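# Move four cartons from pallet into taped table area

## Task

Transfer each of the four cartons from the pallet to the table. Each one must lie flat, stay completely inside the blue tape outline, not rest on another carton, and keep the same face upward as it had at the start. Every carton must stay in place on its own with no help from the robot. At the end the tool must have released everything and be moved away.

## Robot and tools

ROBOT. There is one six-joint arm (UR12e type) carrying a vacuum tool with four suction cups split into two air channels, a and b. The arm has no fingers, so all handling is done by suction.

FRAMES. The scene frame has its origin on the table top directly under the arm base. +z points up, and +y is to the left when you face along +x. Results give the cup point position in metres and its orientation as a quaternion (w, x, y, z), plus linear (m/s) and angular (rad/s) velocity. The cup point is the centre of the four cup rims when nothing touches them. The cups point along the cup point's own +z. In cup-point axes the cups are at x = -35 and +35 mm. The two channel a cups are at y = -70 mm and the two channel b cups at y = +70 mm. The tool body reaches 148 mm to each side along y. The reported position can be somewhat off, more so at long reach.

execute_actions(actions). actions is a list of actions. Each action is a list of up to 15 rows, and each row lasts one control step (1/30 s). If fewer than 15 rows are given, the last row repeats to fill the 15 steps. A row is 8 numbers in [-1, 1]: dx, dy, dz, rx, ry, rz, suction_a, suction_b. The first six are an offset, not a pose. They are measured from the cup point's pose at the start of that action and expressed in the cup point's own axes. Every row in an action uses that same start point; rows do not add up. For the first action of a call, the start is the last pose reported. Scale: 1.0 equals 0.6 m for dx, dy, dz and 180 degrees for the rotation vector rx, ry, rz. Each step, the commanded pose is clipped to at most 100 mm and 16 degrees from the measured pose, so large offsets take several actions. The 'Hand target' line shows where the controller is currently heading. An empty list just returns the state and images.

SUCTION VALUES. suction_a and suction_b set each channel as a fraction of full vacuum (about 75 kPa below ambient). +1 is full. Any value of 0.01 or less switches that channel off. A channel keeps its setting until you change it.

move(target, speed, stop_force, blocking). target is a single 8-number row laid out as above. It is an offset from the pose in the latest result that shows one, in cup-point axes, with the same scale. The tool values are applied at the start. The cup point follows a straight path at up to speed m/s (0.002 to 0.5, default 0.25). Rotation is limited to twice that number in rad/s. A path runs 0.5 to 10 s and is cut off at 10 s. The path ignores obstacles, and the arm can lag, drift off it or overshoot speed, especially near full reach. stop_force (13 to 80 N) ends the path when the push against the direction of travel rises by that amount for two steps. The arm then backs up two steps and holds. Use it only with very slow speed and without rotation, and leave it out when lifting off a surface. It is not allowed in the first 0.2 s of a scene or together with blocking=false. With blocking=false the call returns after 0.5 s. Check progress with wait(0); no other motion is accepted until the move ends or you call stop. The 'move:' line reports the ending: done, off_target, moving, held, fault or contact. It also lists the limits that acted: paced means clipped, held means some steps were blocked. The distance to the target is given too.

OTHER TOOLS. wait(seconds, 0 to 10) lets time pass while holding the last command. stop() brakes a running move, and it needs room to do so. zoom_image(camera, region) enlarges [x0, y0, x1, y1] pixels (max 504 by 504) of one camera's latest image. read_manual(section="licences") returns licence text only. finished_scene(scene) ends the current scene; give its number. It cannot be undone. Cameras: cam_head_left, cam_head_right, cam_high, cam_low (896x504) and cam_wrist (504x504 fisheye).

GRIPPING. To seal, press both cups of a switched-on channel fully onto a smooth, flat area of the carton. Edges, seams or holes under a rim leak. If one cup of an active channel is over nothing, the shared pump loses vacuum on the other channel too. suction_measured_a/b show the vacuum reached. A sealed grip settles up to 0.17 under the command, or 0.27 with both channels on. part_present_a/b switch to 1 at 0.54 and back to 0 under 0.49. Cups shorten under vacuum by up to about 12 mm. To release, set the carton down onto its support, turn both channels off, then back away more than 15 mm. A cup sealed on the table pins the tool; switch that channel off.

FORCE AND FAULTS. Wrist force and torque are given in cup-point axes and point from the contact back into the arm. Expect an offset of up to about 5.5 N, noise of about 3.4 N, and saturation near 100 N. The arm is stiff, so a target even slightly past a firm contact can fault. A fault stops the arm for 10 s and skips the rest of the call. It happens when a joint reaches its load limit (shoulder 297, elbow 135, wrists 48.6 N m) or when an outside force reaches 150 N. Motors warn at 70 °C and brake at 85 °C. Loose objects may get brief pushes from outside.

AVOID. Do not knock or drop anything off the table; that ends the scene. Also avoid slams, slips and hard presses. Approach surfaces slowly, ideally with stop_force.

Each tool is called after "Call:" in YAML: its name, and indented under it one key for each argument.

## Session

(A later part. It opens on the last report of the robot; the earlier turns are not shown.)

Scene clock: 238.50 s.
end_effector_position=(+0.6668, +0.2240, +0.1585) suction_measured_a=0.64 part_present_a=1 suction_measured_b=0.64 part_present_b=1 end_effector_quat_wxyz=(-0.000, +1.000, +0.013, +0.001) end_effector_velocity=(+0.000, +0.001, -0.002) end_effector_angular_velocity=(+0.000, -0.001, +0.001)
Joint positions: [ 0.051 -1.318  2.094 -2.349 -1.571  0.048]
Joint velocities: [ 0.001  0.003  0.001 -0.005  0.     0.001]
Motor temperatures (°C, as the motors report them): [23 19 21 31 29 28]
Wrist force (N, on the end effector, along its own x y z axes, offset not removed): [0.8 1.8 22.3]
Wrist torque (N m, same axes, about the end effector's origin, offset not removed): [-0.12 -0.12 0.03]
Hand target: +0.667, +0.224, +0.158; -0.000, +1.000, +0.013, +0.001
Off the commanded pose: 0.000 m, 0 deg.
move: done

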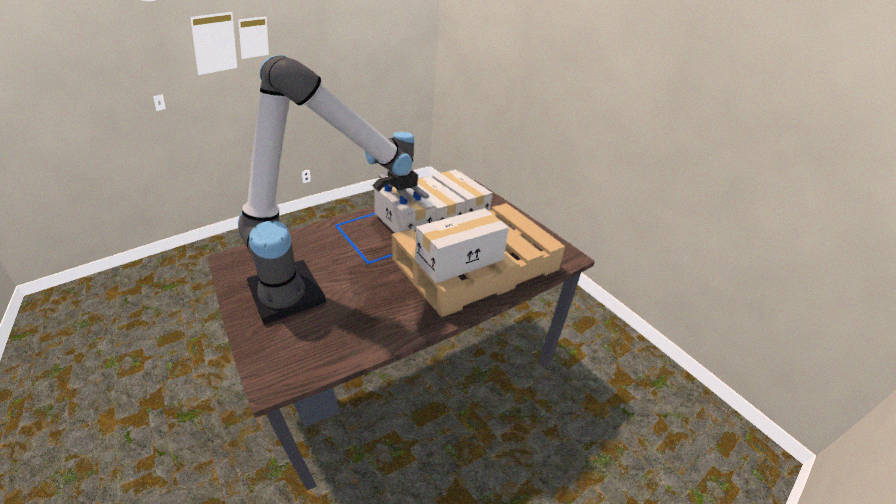

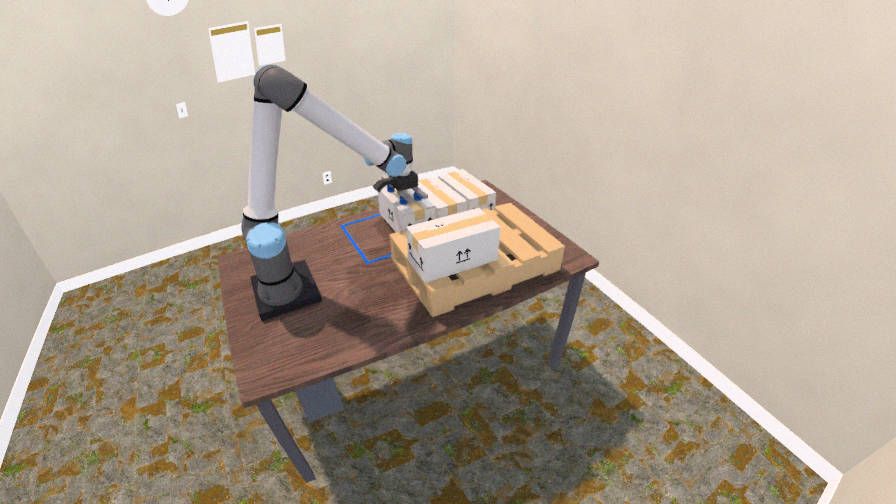

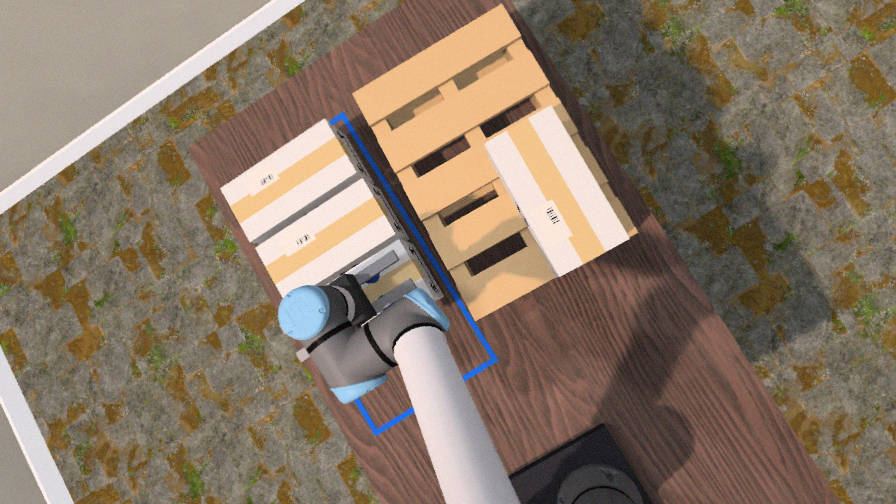

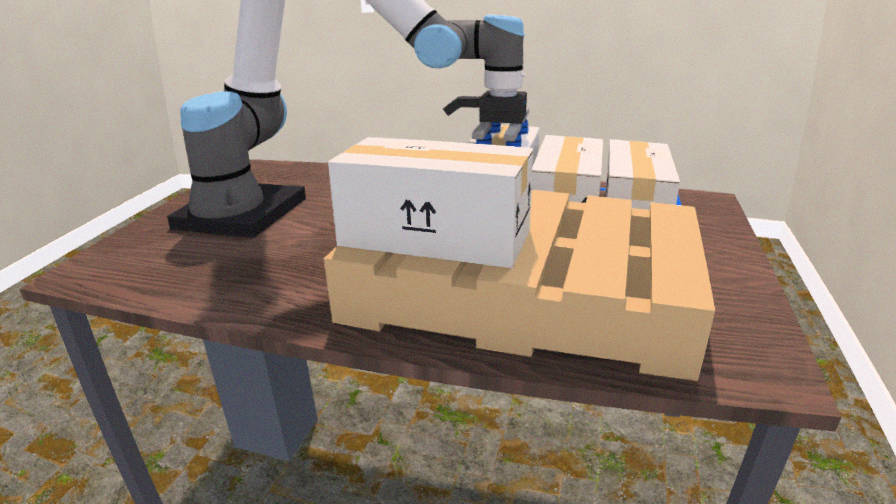

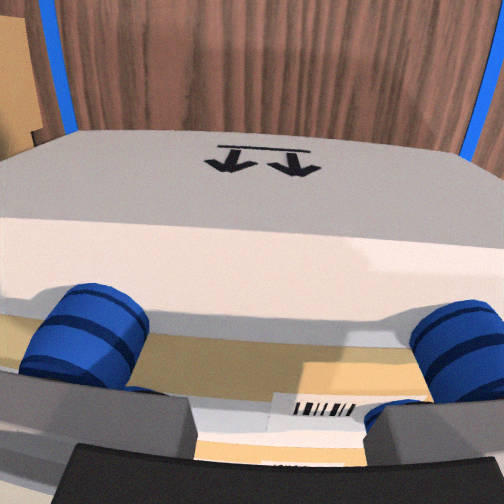

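Call:
move:
  target: [0,-0.003,0.026,0,0,0,1,1]
  speed: 0.05

Call:
move:
  target: [0,0,0.03,0,0,0,1,1]
  speed: 0.008
  stop_force: 15

Scene clock: 243.87 s.
end_effector_position=(+0.6668, +0.2258, +0.1432) suction_measured_a=0.64 part_present_a=1 suction_measured_b=0.64 part_present_b=1 end_effector_quat_wxyz=(-0.000, +1.000, +0.013, +0.001) end_effector_velocity=(+0.000, +0.001, -0.002) end_effector_angular_velocity=(-0.000, -0.001, +0.000)
Joint positions: [ 0.053 -1.297  2.102 -2.378 -1.571  0.05 ]
Joint velocities: [ 0.001  0.004  0.001 -0.006 -0.     0.001]
Motor temperatures (°C, as the motors report them): [23 19 21 31 29 28]
Wrist force (N, on the end effector, along its own x y z axes, offset not removed): [-1.0 0.1 20.6]
Wrist torque (N m, same axes, about the end effector's origin, offset not removed): [-0.30 0.03 0.05]
Hand target: +0.667, +0.226, +0.143; -0.000, +1.000, +0.013, +0.001
Off the commanded pose: 0.000 m, 0 deg.
move: done

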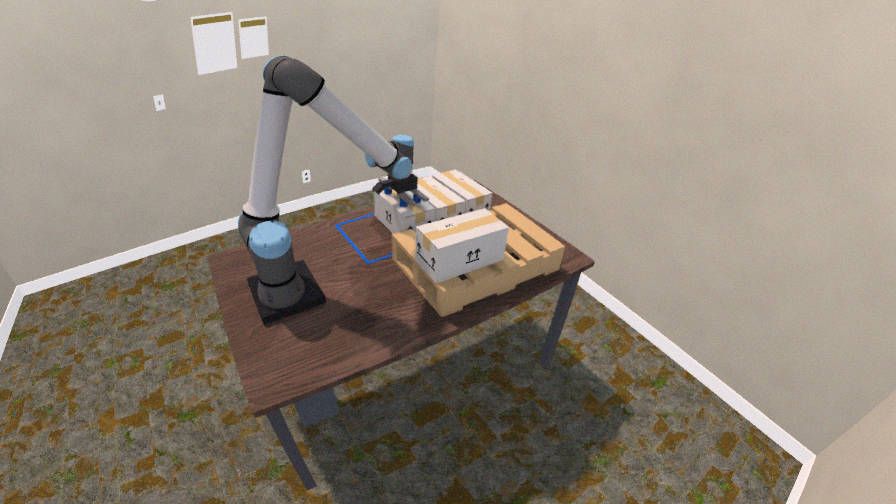

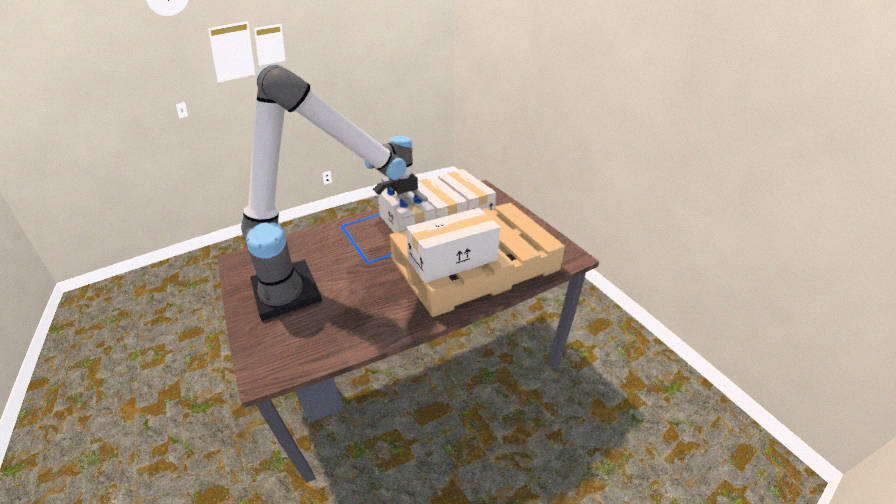

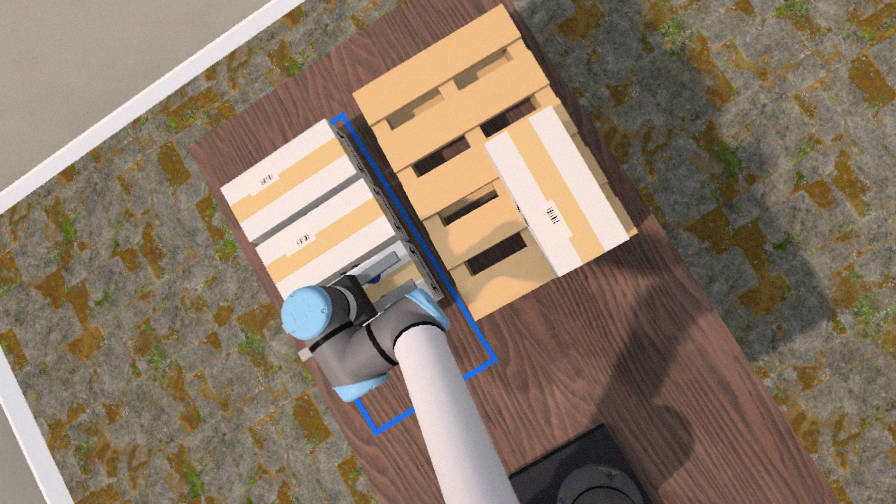

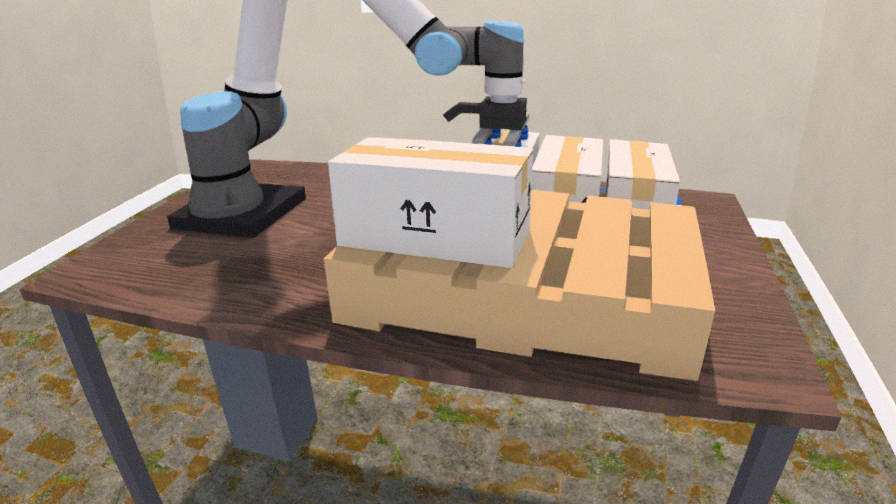

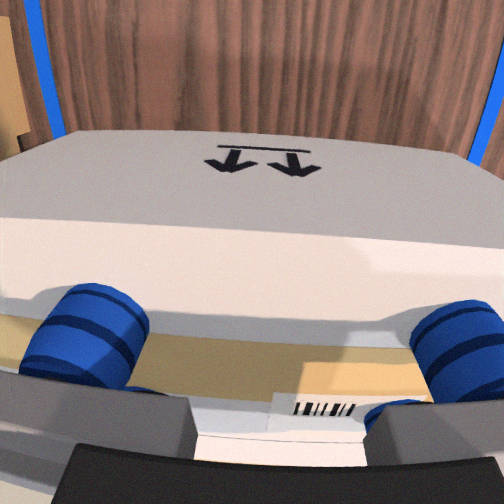

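Scene clock: 245.07 s.
end_effector_position=(+0.6668, +0.2258, +0.1367) suction_measured_a=0.64 part_present_a=1 suction_measured_b=0.64 part_present_b=1 end_effector_quat_wxyz=(-0.000, +1.000, +0.013, +0.001) end_effector_velocity=(-0.001, -0.000, +0.001) end_effector_angular_velocity=(-0.000, +0.003, -0.000)
Joint positions: [ 0.053 -1.288  2.106 -2.391 -1.571  0.05 ]
Joint velocities: [ 0.    -0.002 -0.     0.006 -0.     0.   ]
Motor temperatures (°C, as the motors report them): [23 19 21 31 29 28]
Wrist force (N, on the end effector, along its own x y z axes, offset not removed): [5.8 -2.7 -18.1]
Wrist torque (N m, same axes, about the end effector's origin, offset not removed): [-1.24 -1.10 0.05]
Hand target: +0.667, +0.226, +0.137; -0.000, +1.000, +0.013, +0.001
Off the commanded pose: 0.011 m, 0 deg.
move: contact

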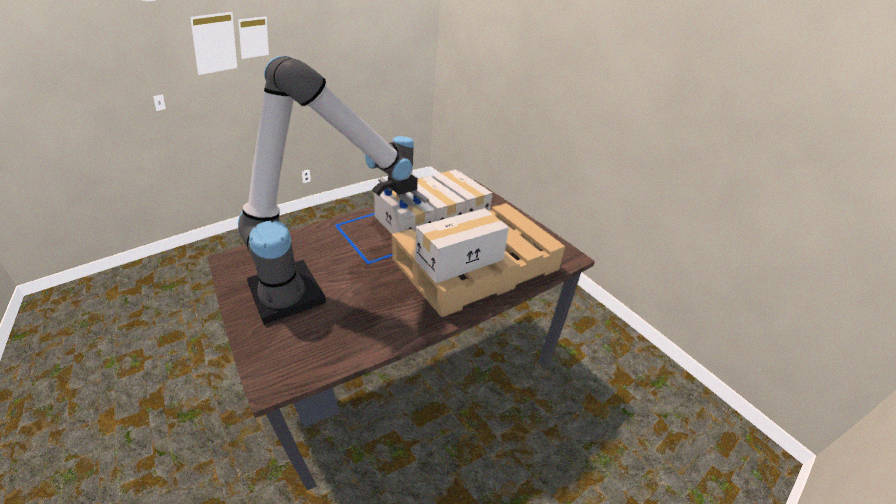

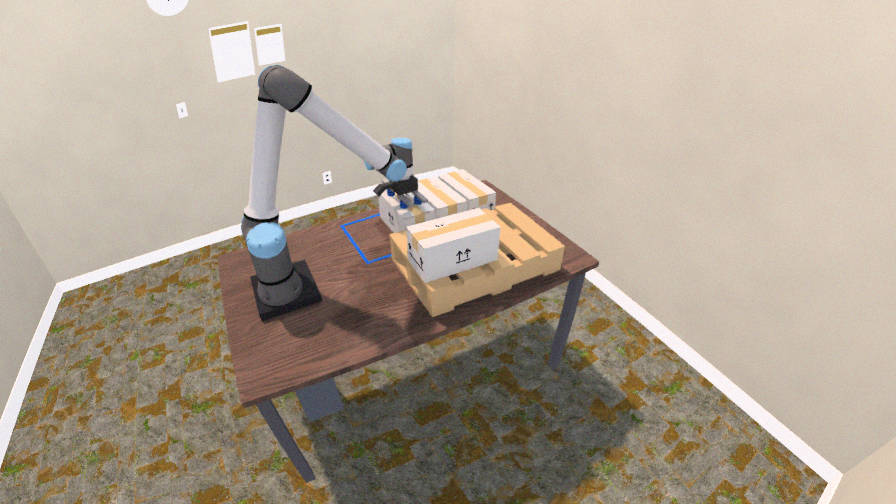

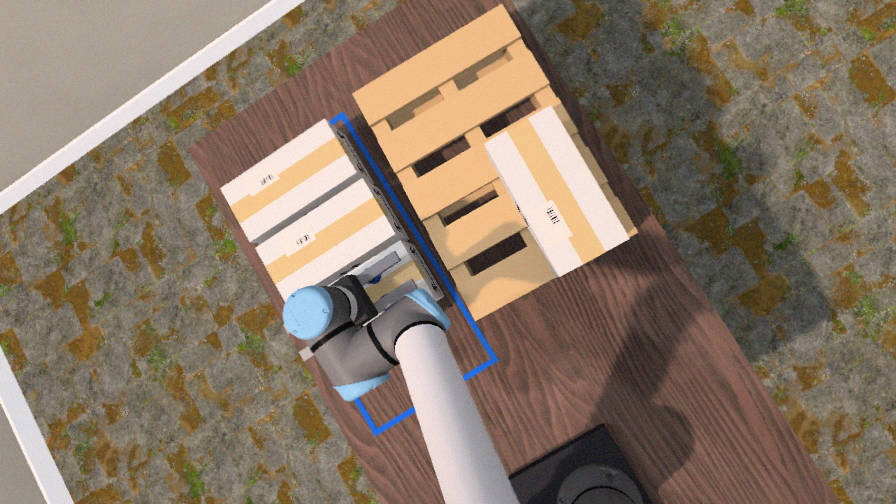

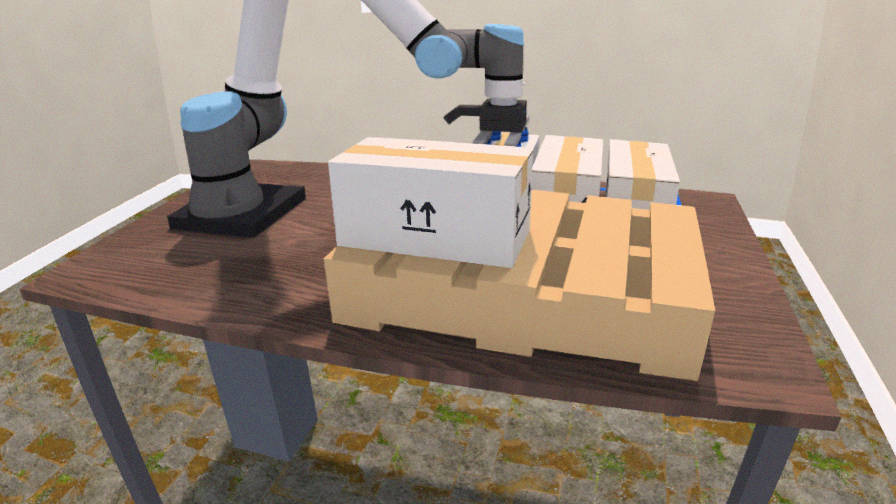

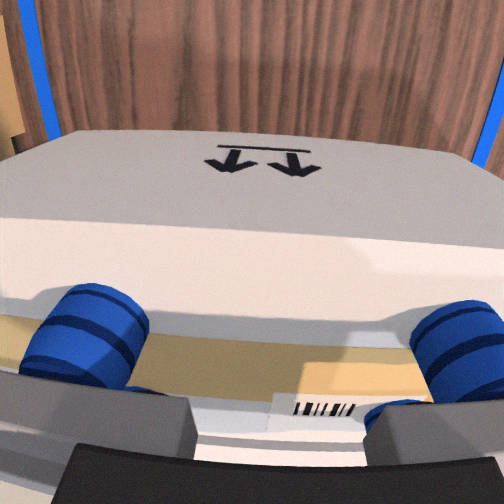

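Call:
move:
  target: [0,0,-0.01,0,0,0,0,0]
  speed: 0.02

Call:
move:
  target: [0,0,-0.2,0,0,0,0,0]
  speed: 0.3

Call:
move:
  target: [-0.091,0.811,-0.07,0,0,-0.486,0,0]
  speed: 0.5

Call:
move:
  target: [0,0,0.044,0,0,0,0,0]
  speed: 0.08

Scene clock: 253.10 s.
end_effector_position=(+0.6668, +0.2258, +0.1423) suction_measured_a=0.01 part_present_a=0 suction_measured_b=0.01 part_present_b=0 end_effector_quat_wxyz=(-0.000, +1.000, +0.013, +0.001) end_effector_velocity=(+0.000, -0.000, +0.003) end_effector_angular_velocity=(+0.000, -0.000, -0.001)
Joint positions: [ 0.053 -1.296  2.103 -2.38  -1.571  0.05 ]
Joint velocities: [-0.001 -0.004 -0.002  0.006  0.     0.   ]
Motor temperatures (°C, as the motors report them): [23 19 21 31 29 28]
Wrist force (N, on the end effector, along its own x y z axes, offset not removed): [-6.1 -3.1 -29.1]
Wrist torque (N m, same axes, about the end effector's origin, offset not removed): [-0.56 0.34 0.18]
Hand target: +0.667, +0.226, +0.143; -0.000, +1.000, +0.013, +0.001
Off the commanded pose: 0.000 m, 0 deg.
move: done

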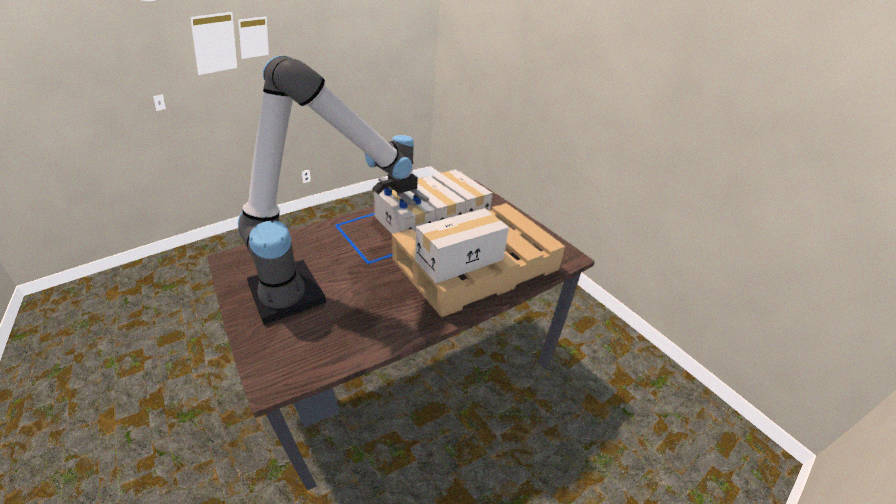

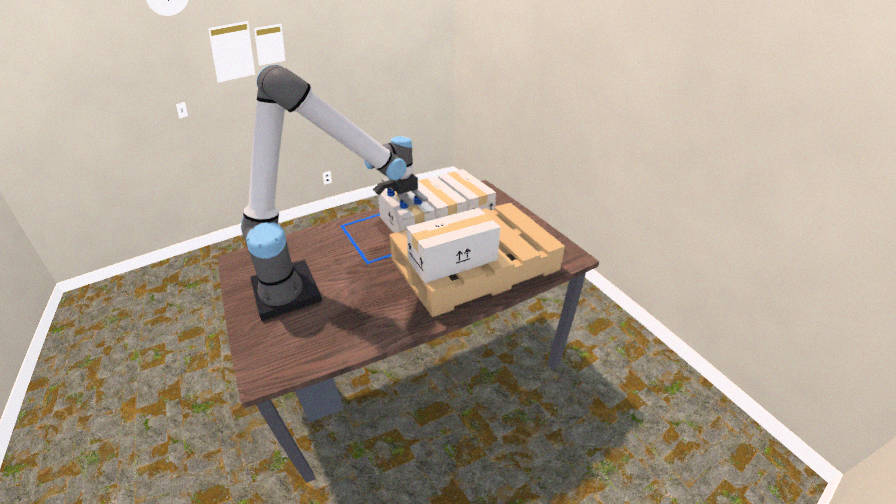

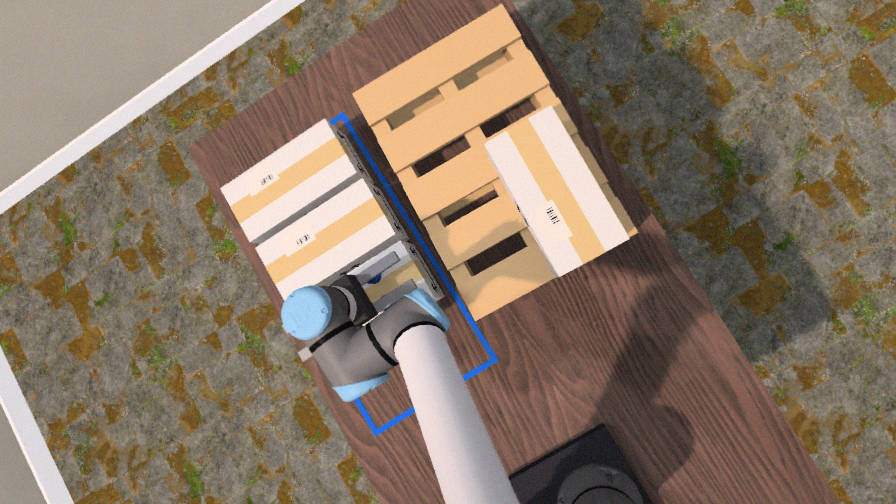

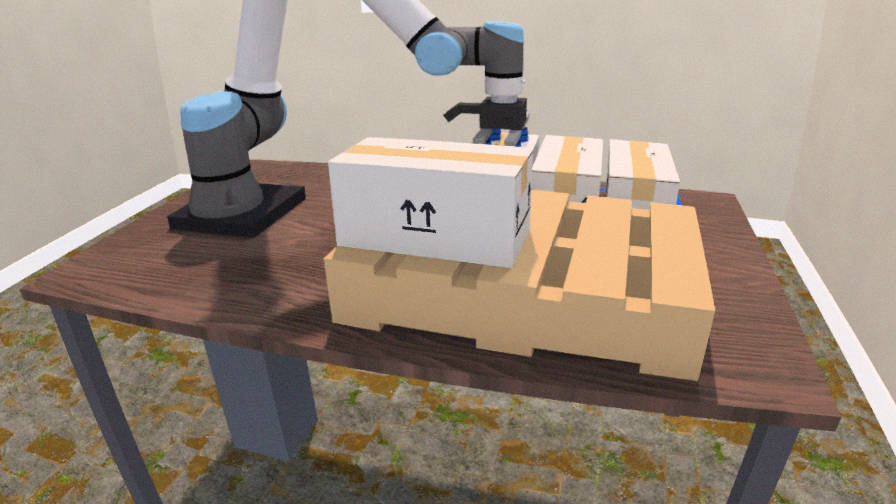

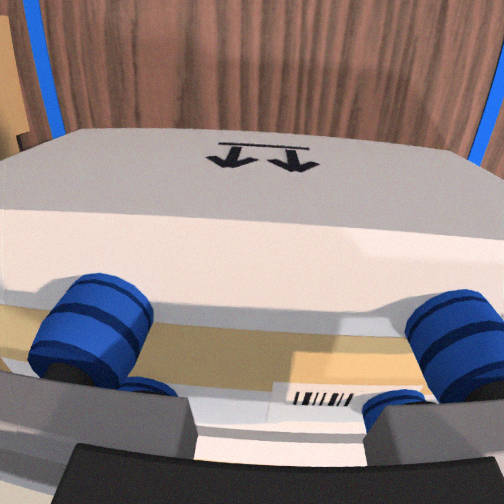

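Scene clock: 254.20 s.
end_effector_position=(+0.6665, +0.2258, +0.2618) suction_measured_a=0.01 part_present_a=0 suction_measured_b=0.01 part_present_b=0 end_effector_quat_wxyz=(-0.000, +1.000, +0.013, +0.002) end_effector_velocity=(-0.000, -0.001, +0.002) end_effector_angular_velocity=(-0.001, +0.002, -0.000)
Joint positions: [ 0.054 -1.437  2.012 -2.148 -1.571  0.05 ]
Joint velocities: [-0.001 -0.002 -0.003  0.007 -0.001 -0.   ]
Motor temperatures (°C, as the motors report them): [23 19 21 31 29 28]
Wrist force (N, on the end effector, along its own x y z axes, offset not removed): [-0.3 -2.5 0.1]
Wrist torque (N m, same axes, about the end effector's origin, offset not removed): [-0.35 -0.07 0.08]
Hand target: +0.667, +0.226, +0.262; -0.000, +1.000, +0.013, +0.001
Off the commanded pose: 0.000 m, 0 deg.
move: done

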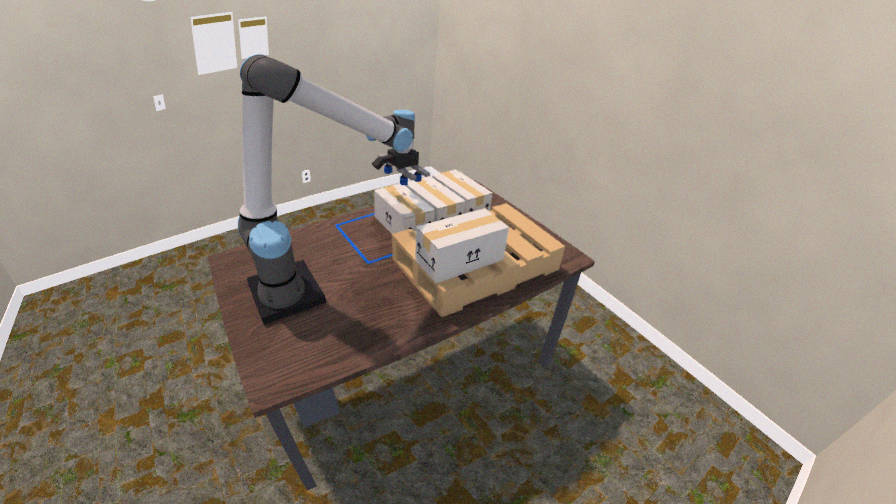

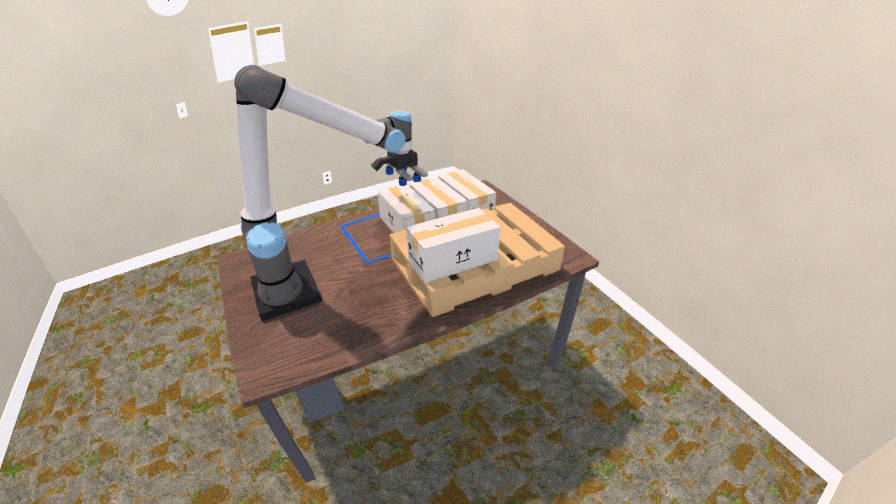

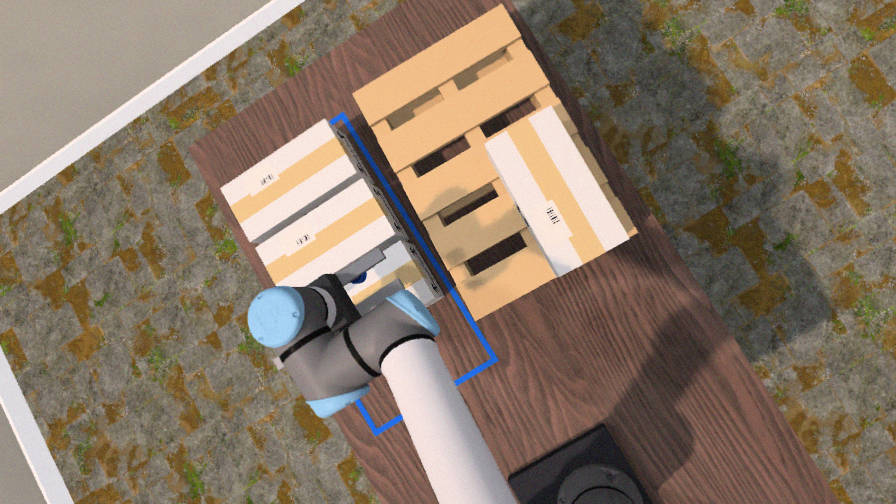

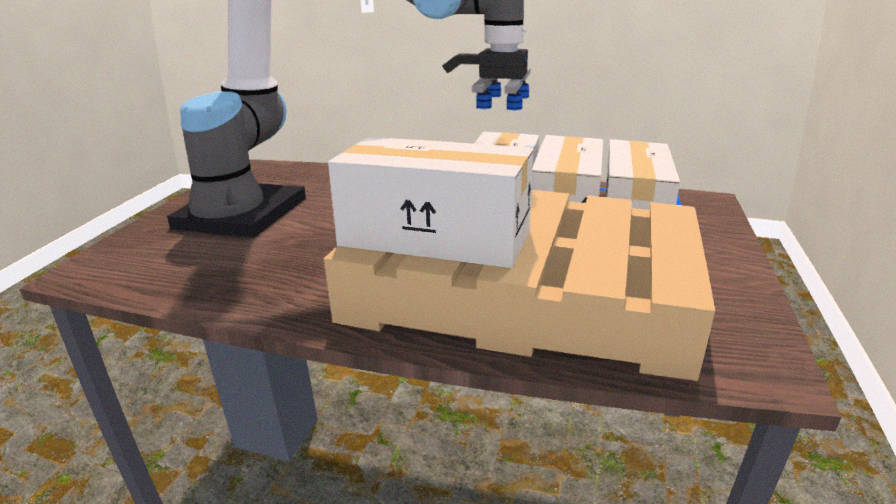

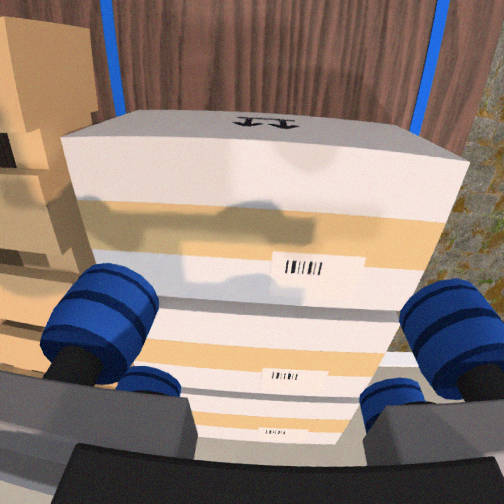

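Scene clock: 256.50 s.
end_effector_position=(+0.6248, -0.2614, +0.3033) suction_measured_a=0.01 part_present_a=0 suction_measured_b=0.01 part_present_b=0 end_effector_quat_wxyz=(+0.001, +0.714, +0.700, +0.001) end_effector_velocity=(-0.001, -0.002, -0.001) end_effector_angular_velocity=(+0.003, +0.001, +0.013)
Joint positions: [-0.68  -1.518  2.017 -2.072 -1.57  -2.208]
Joint velocities: [-0.004  0.002 -0.001  0.002  0.002 -0.018]
Motor temperatures (°C, as the motors report them): [23 19 21 31 29 28]
Wrist force (N, on the end effector, along its own x y z axes, offset not removed): [-1.7 1.7 0.5]
Wrist torque (N m, same axes, about the end effector's origin, offset not removed): [0.15 0.08 0.10]
Hand target: +0.625, -0.262, +0.303; +0.001, +0.713, +0.701, +0.001
Off the commanded pose: 0.001 m, 0 deg.
move: done

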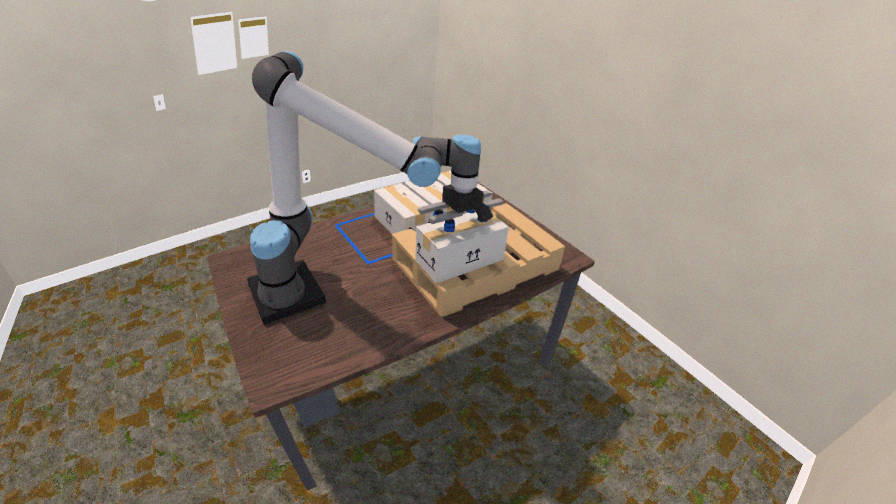

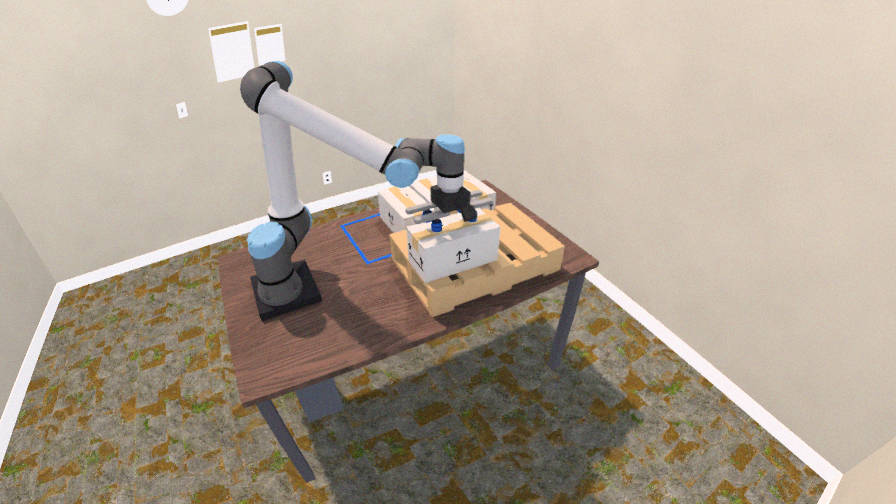

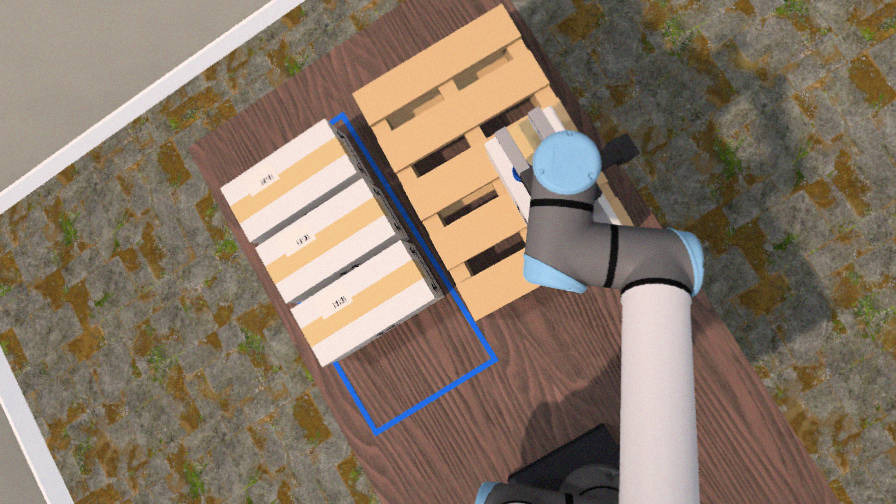

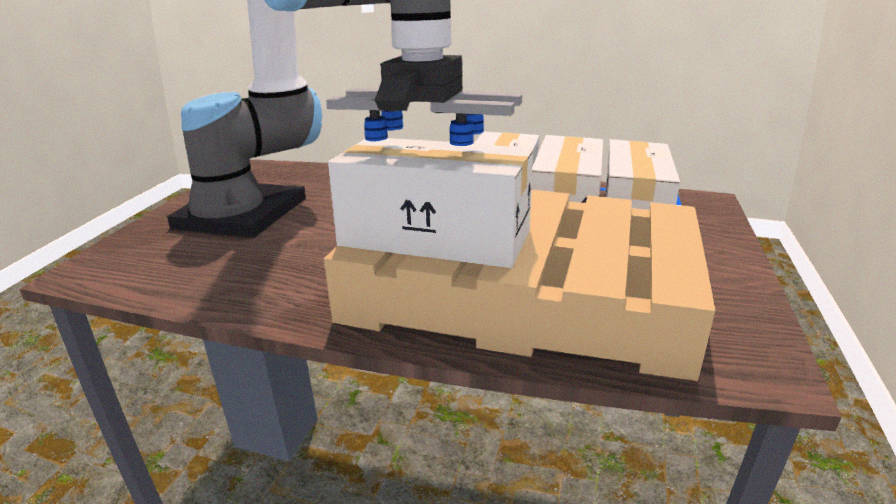

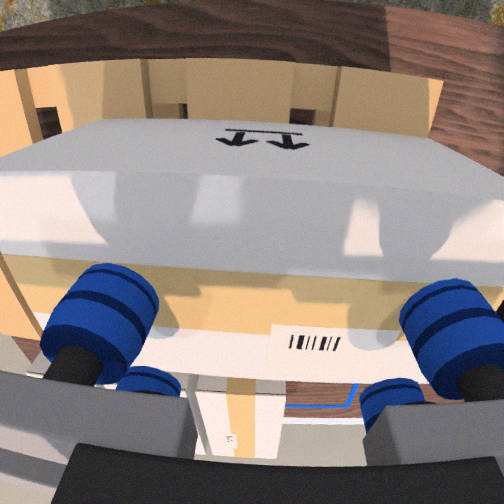

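Scene clock: 257.40 s.
end_effector_position=(+0.6248, -0.2614, +0.2773) suction_measured_a=0.01 part_present_a=0 suction_measured_b=0.01 part_present_b=0 end_effector_quat_wxyz=(+0.001, +0.714, +0.700, +0.001) end_effector_velocity=(+0.000, +0.001, -0.003) end_effector_angular_velocity=(+0.000, -0.000, +0.001)
Joint positions: [-0.68  -1.495  2.044 -2.123 -1.57  -2.208]
Joint velocities: [ 0.001  0.002  0.003 -0.006  0.    -0.   ]
Motor temperatures (°C, as the motors report them): [23 19 21 31 29 28]
Wrist force (N, on the end effector, along its own x y z axes, offset not removed): [0.1 -0.3 -4.5]
Wrist torque (N m, same axes, about the end effector's origin, offset not removed): [-0.15 -0.14 0.13]
Hand target: +0.625, -0.261, +0.277; +0.001, +0.714, +0.700, +0.001
Off the commanded pose: 0.000 m, 0 deg.
move: done

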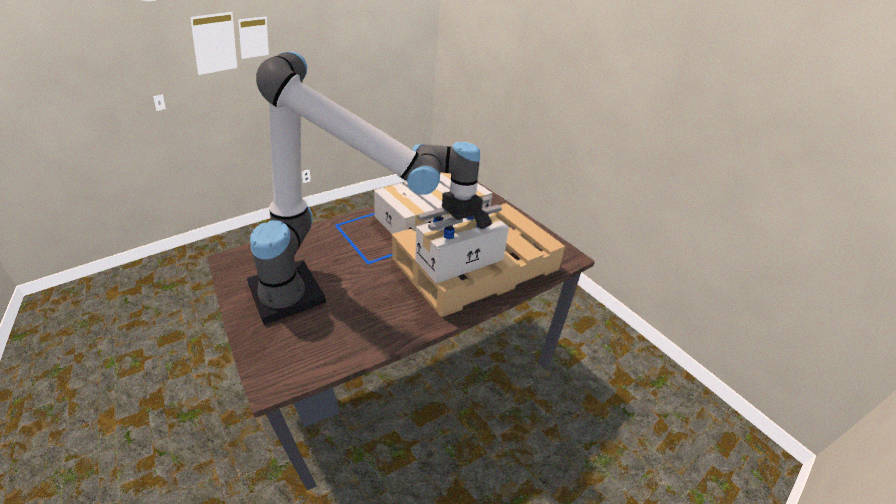

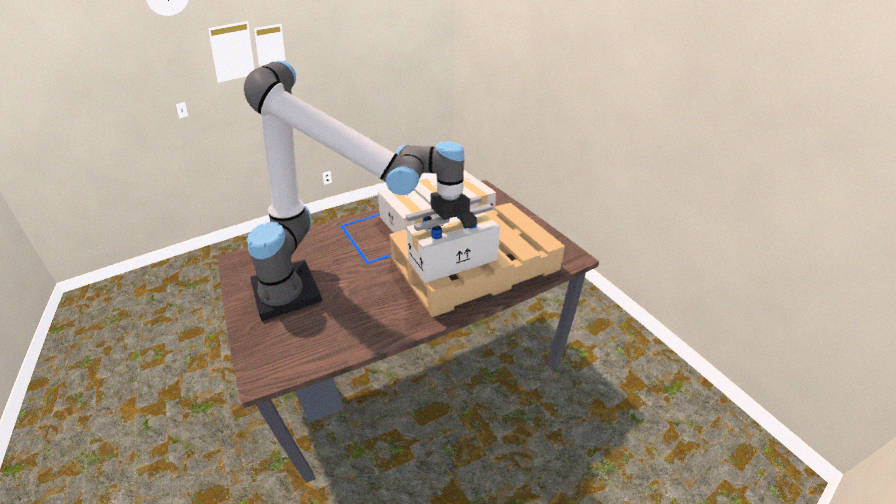

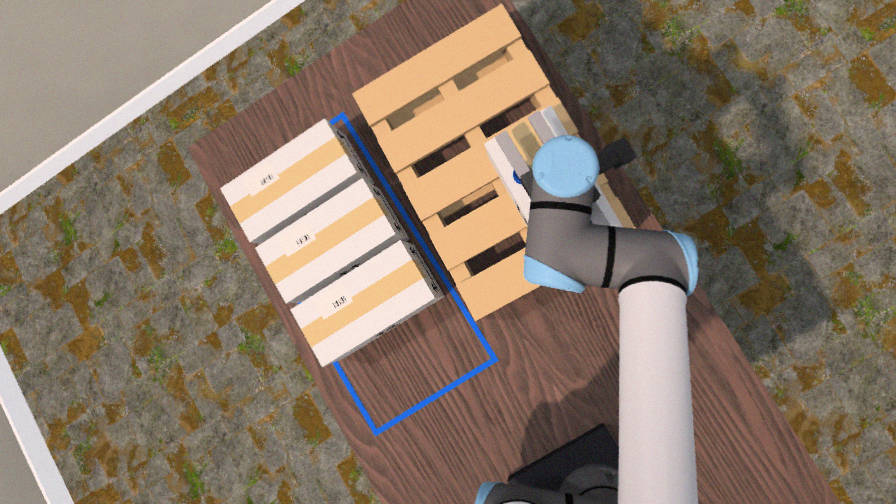

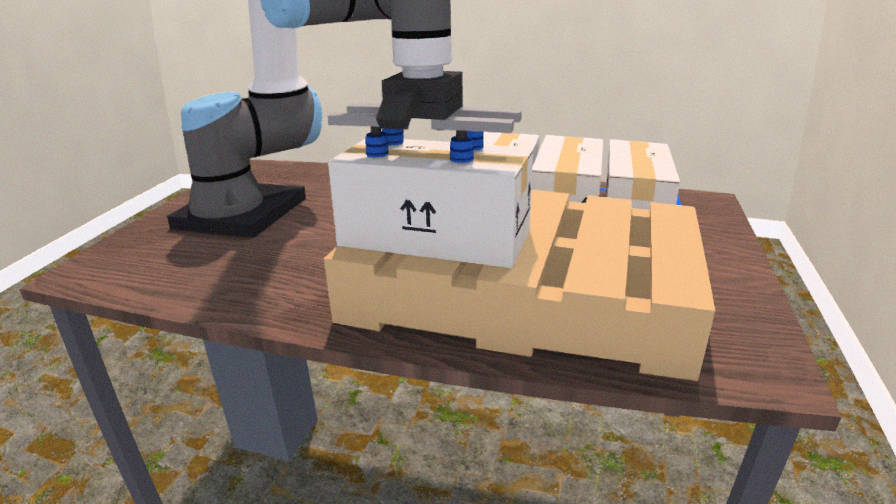

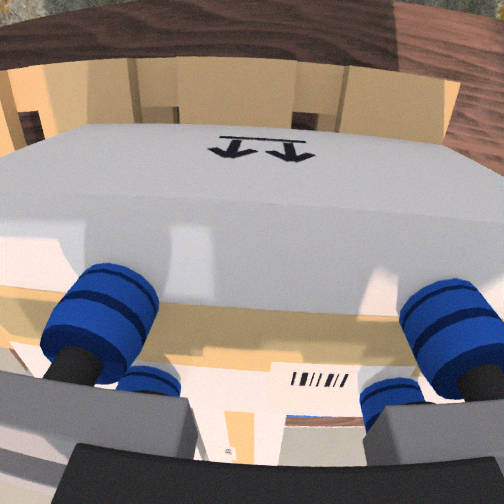

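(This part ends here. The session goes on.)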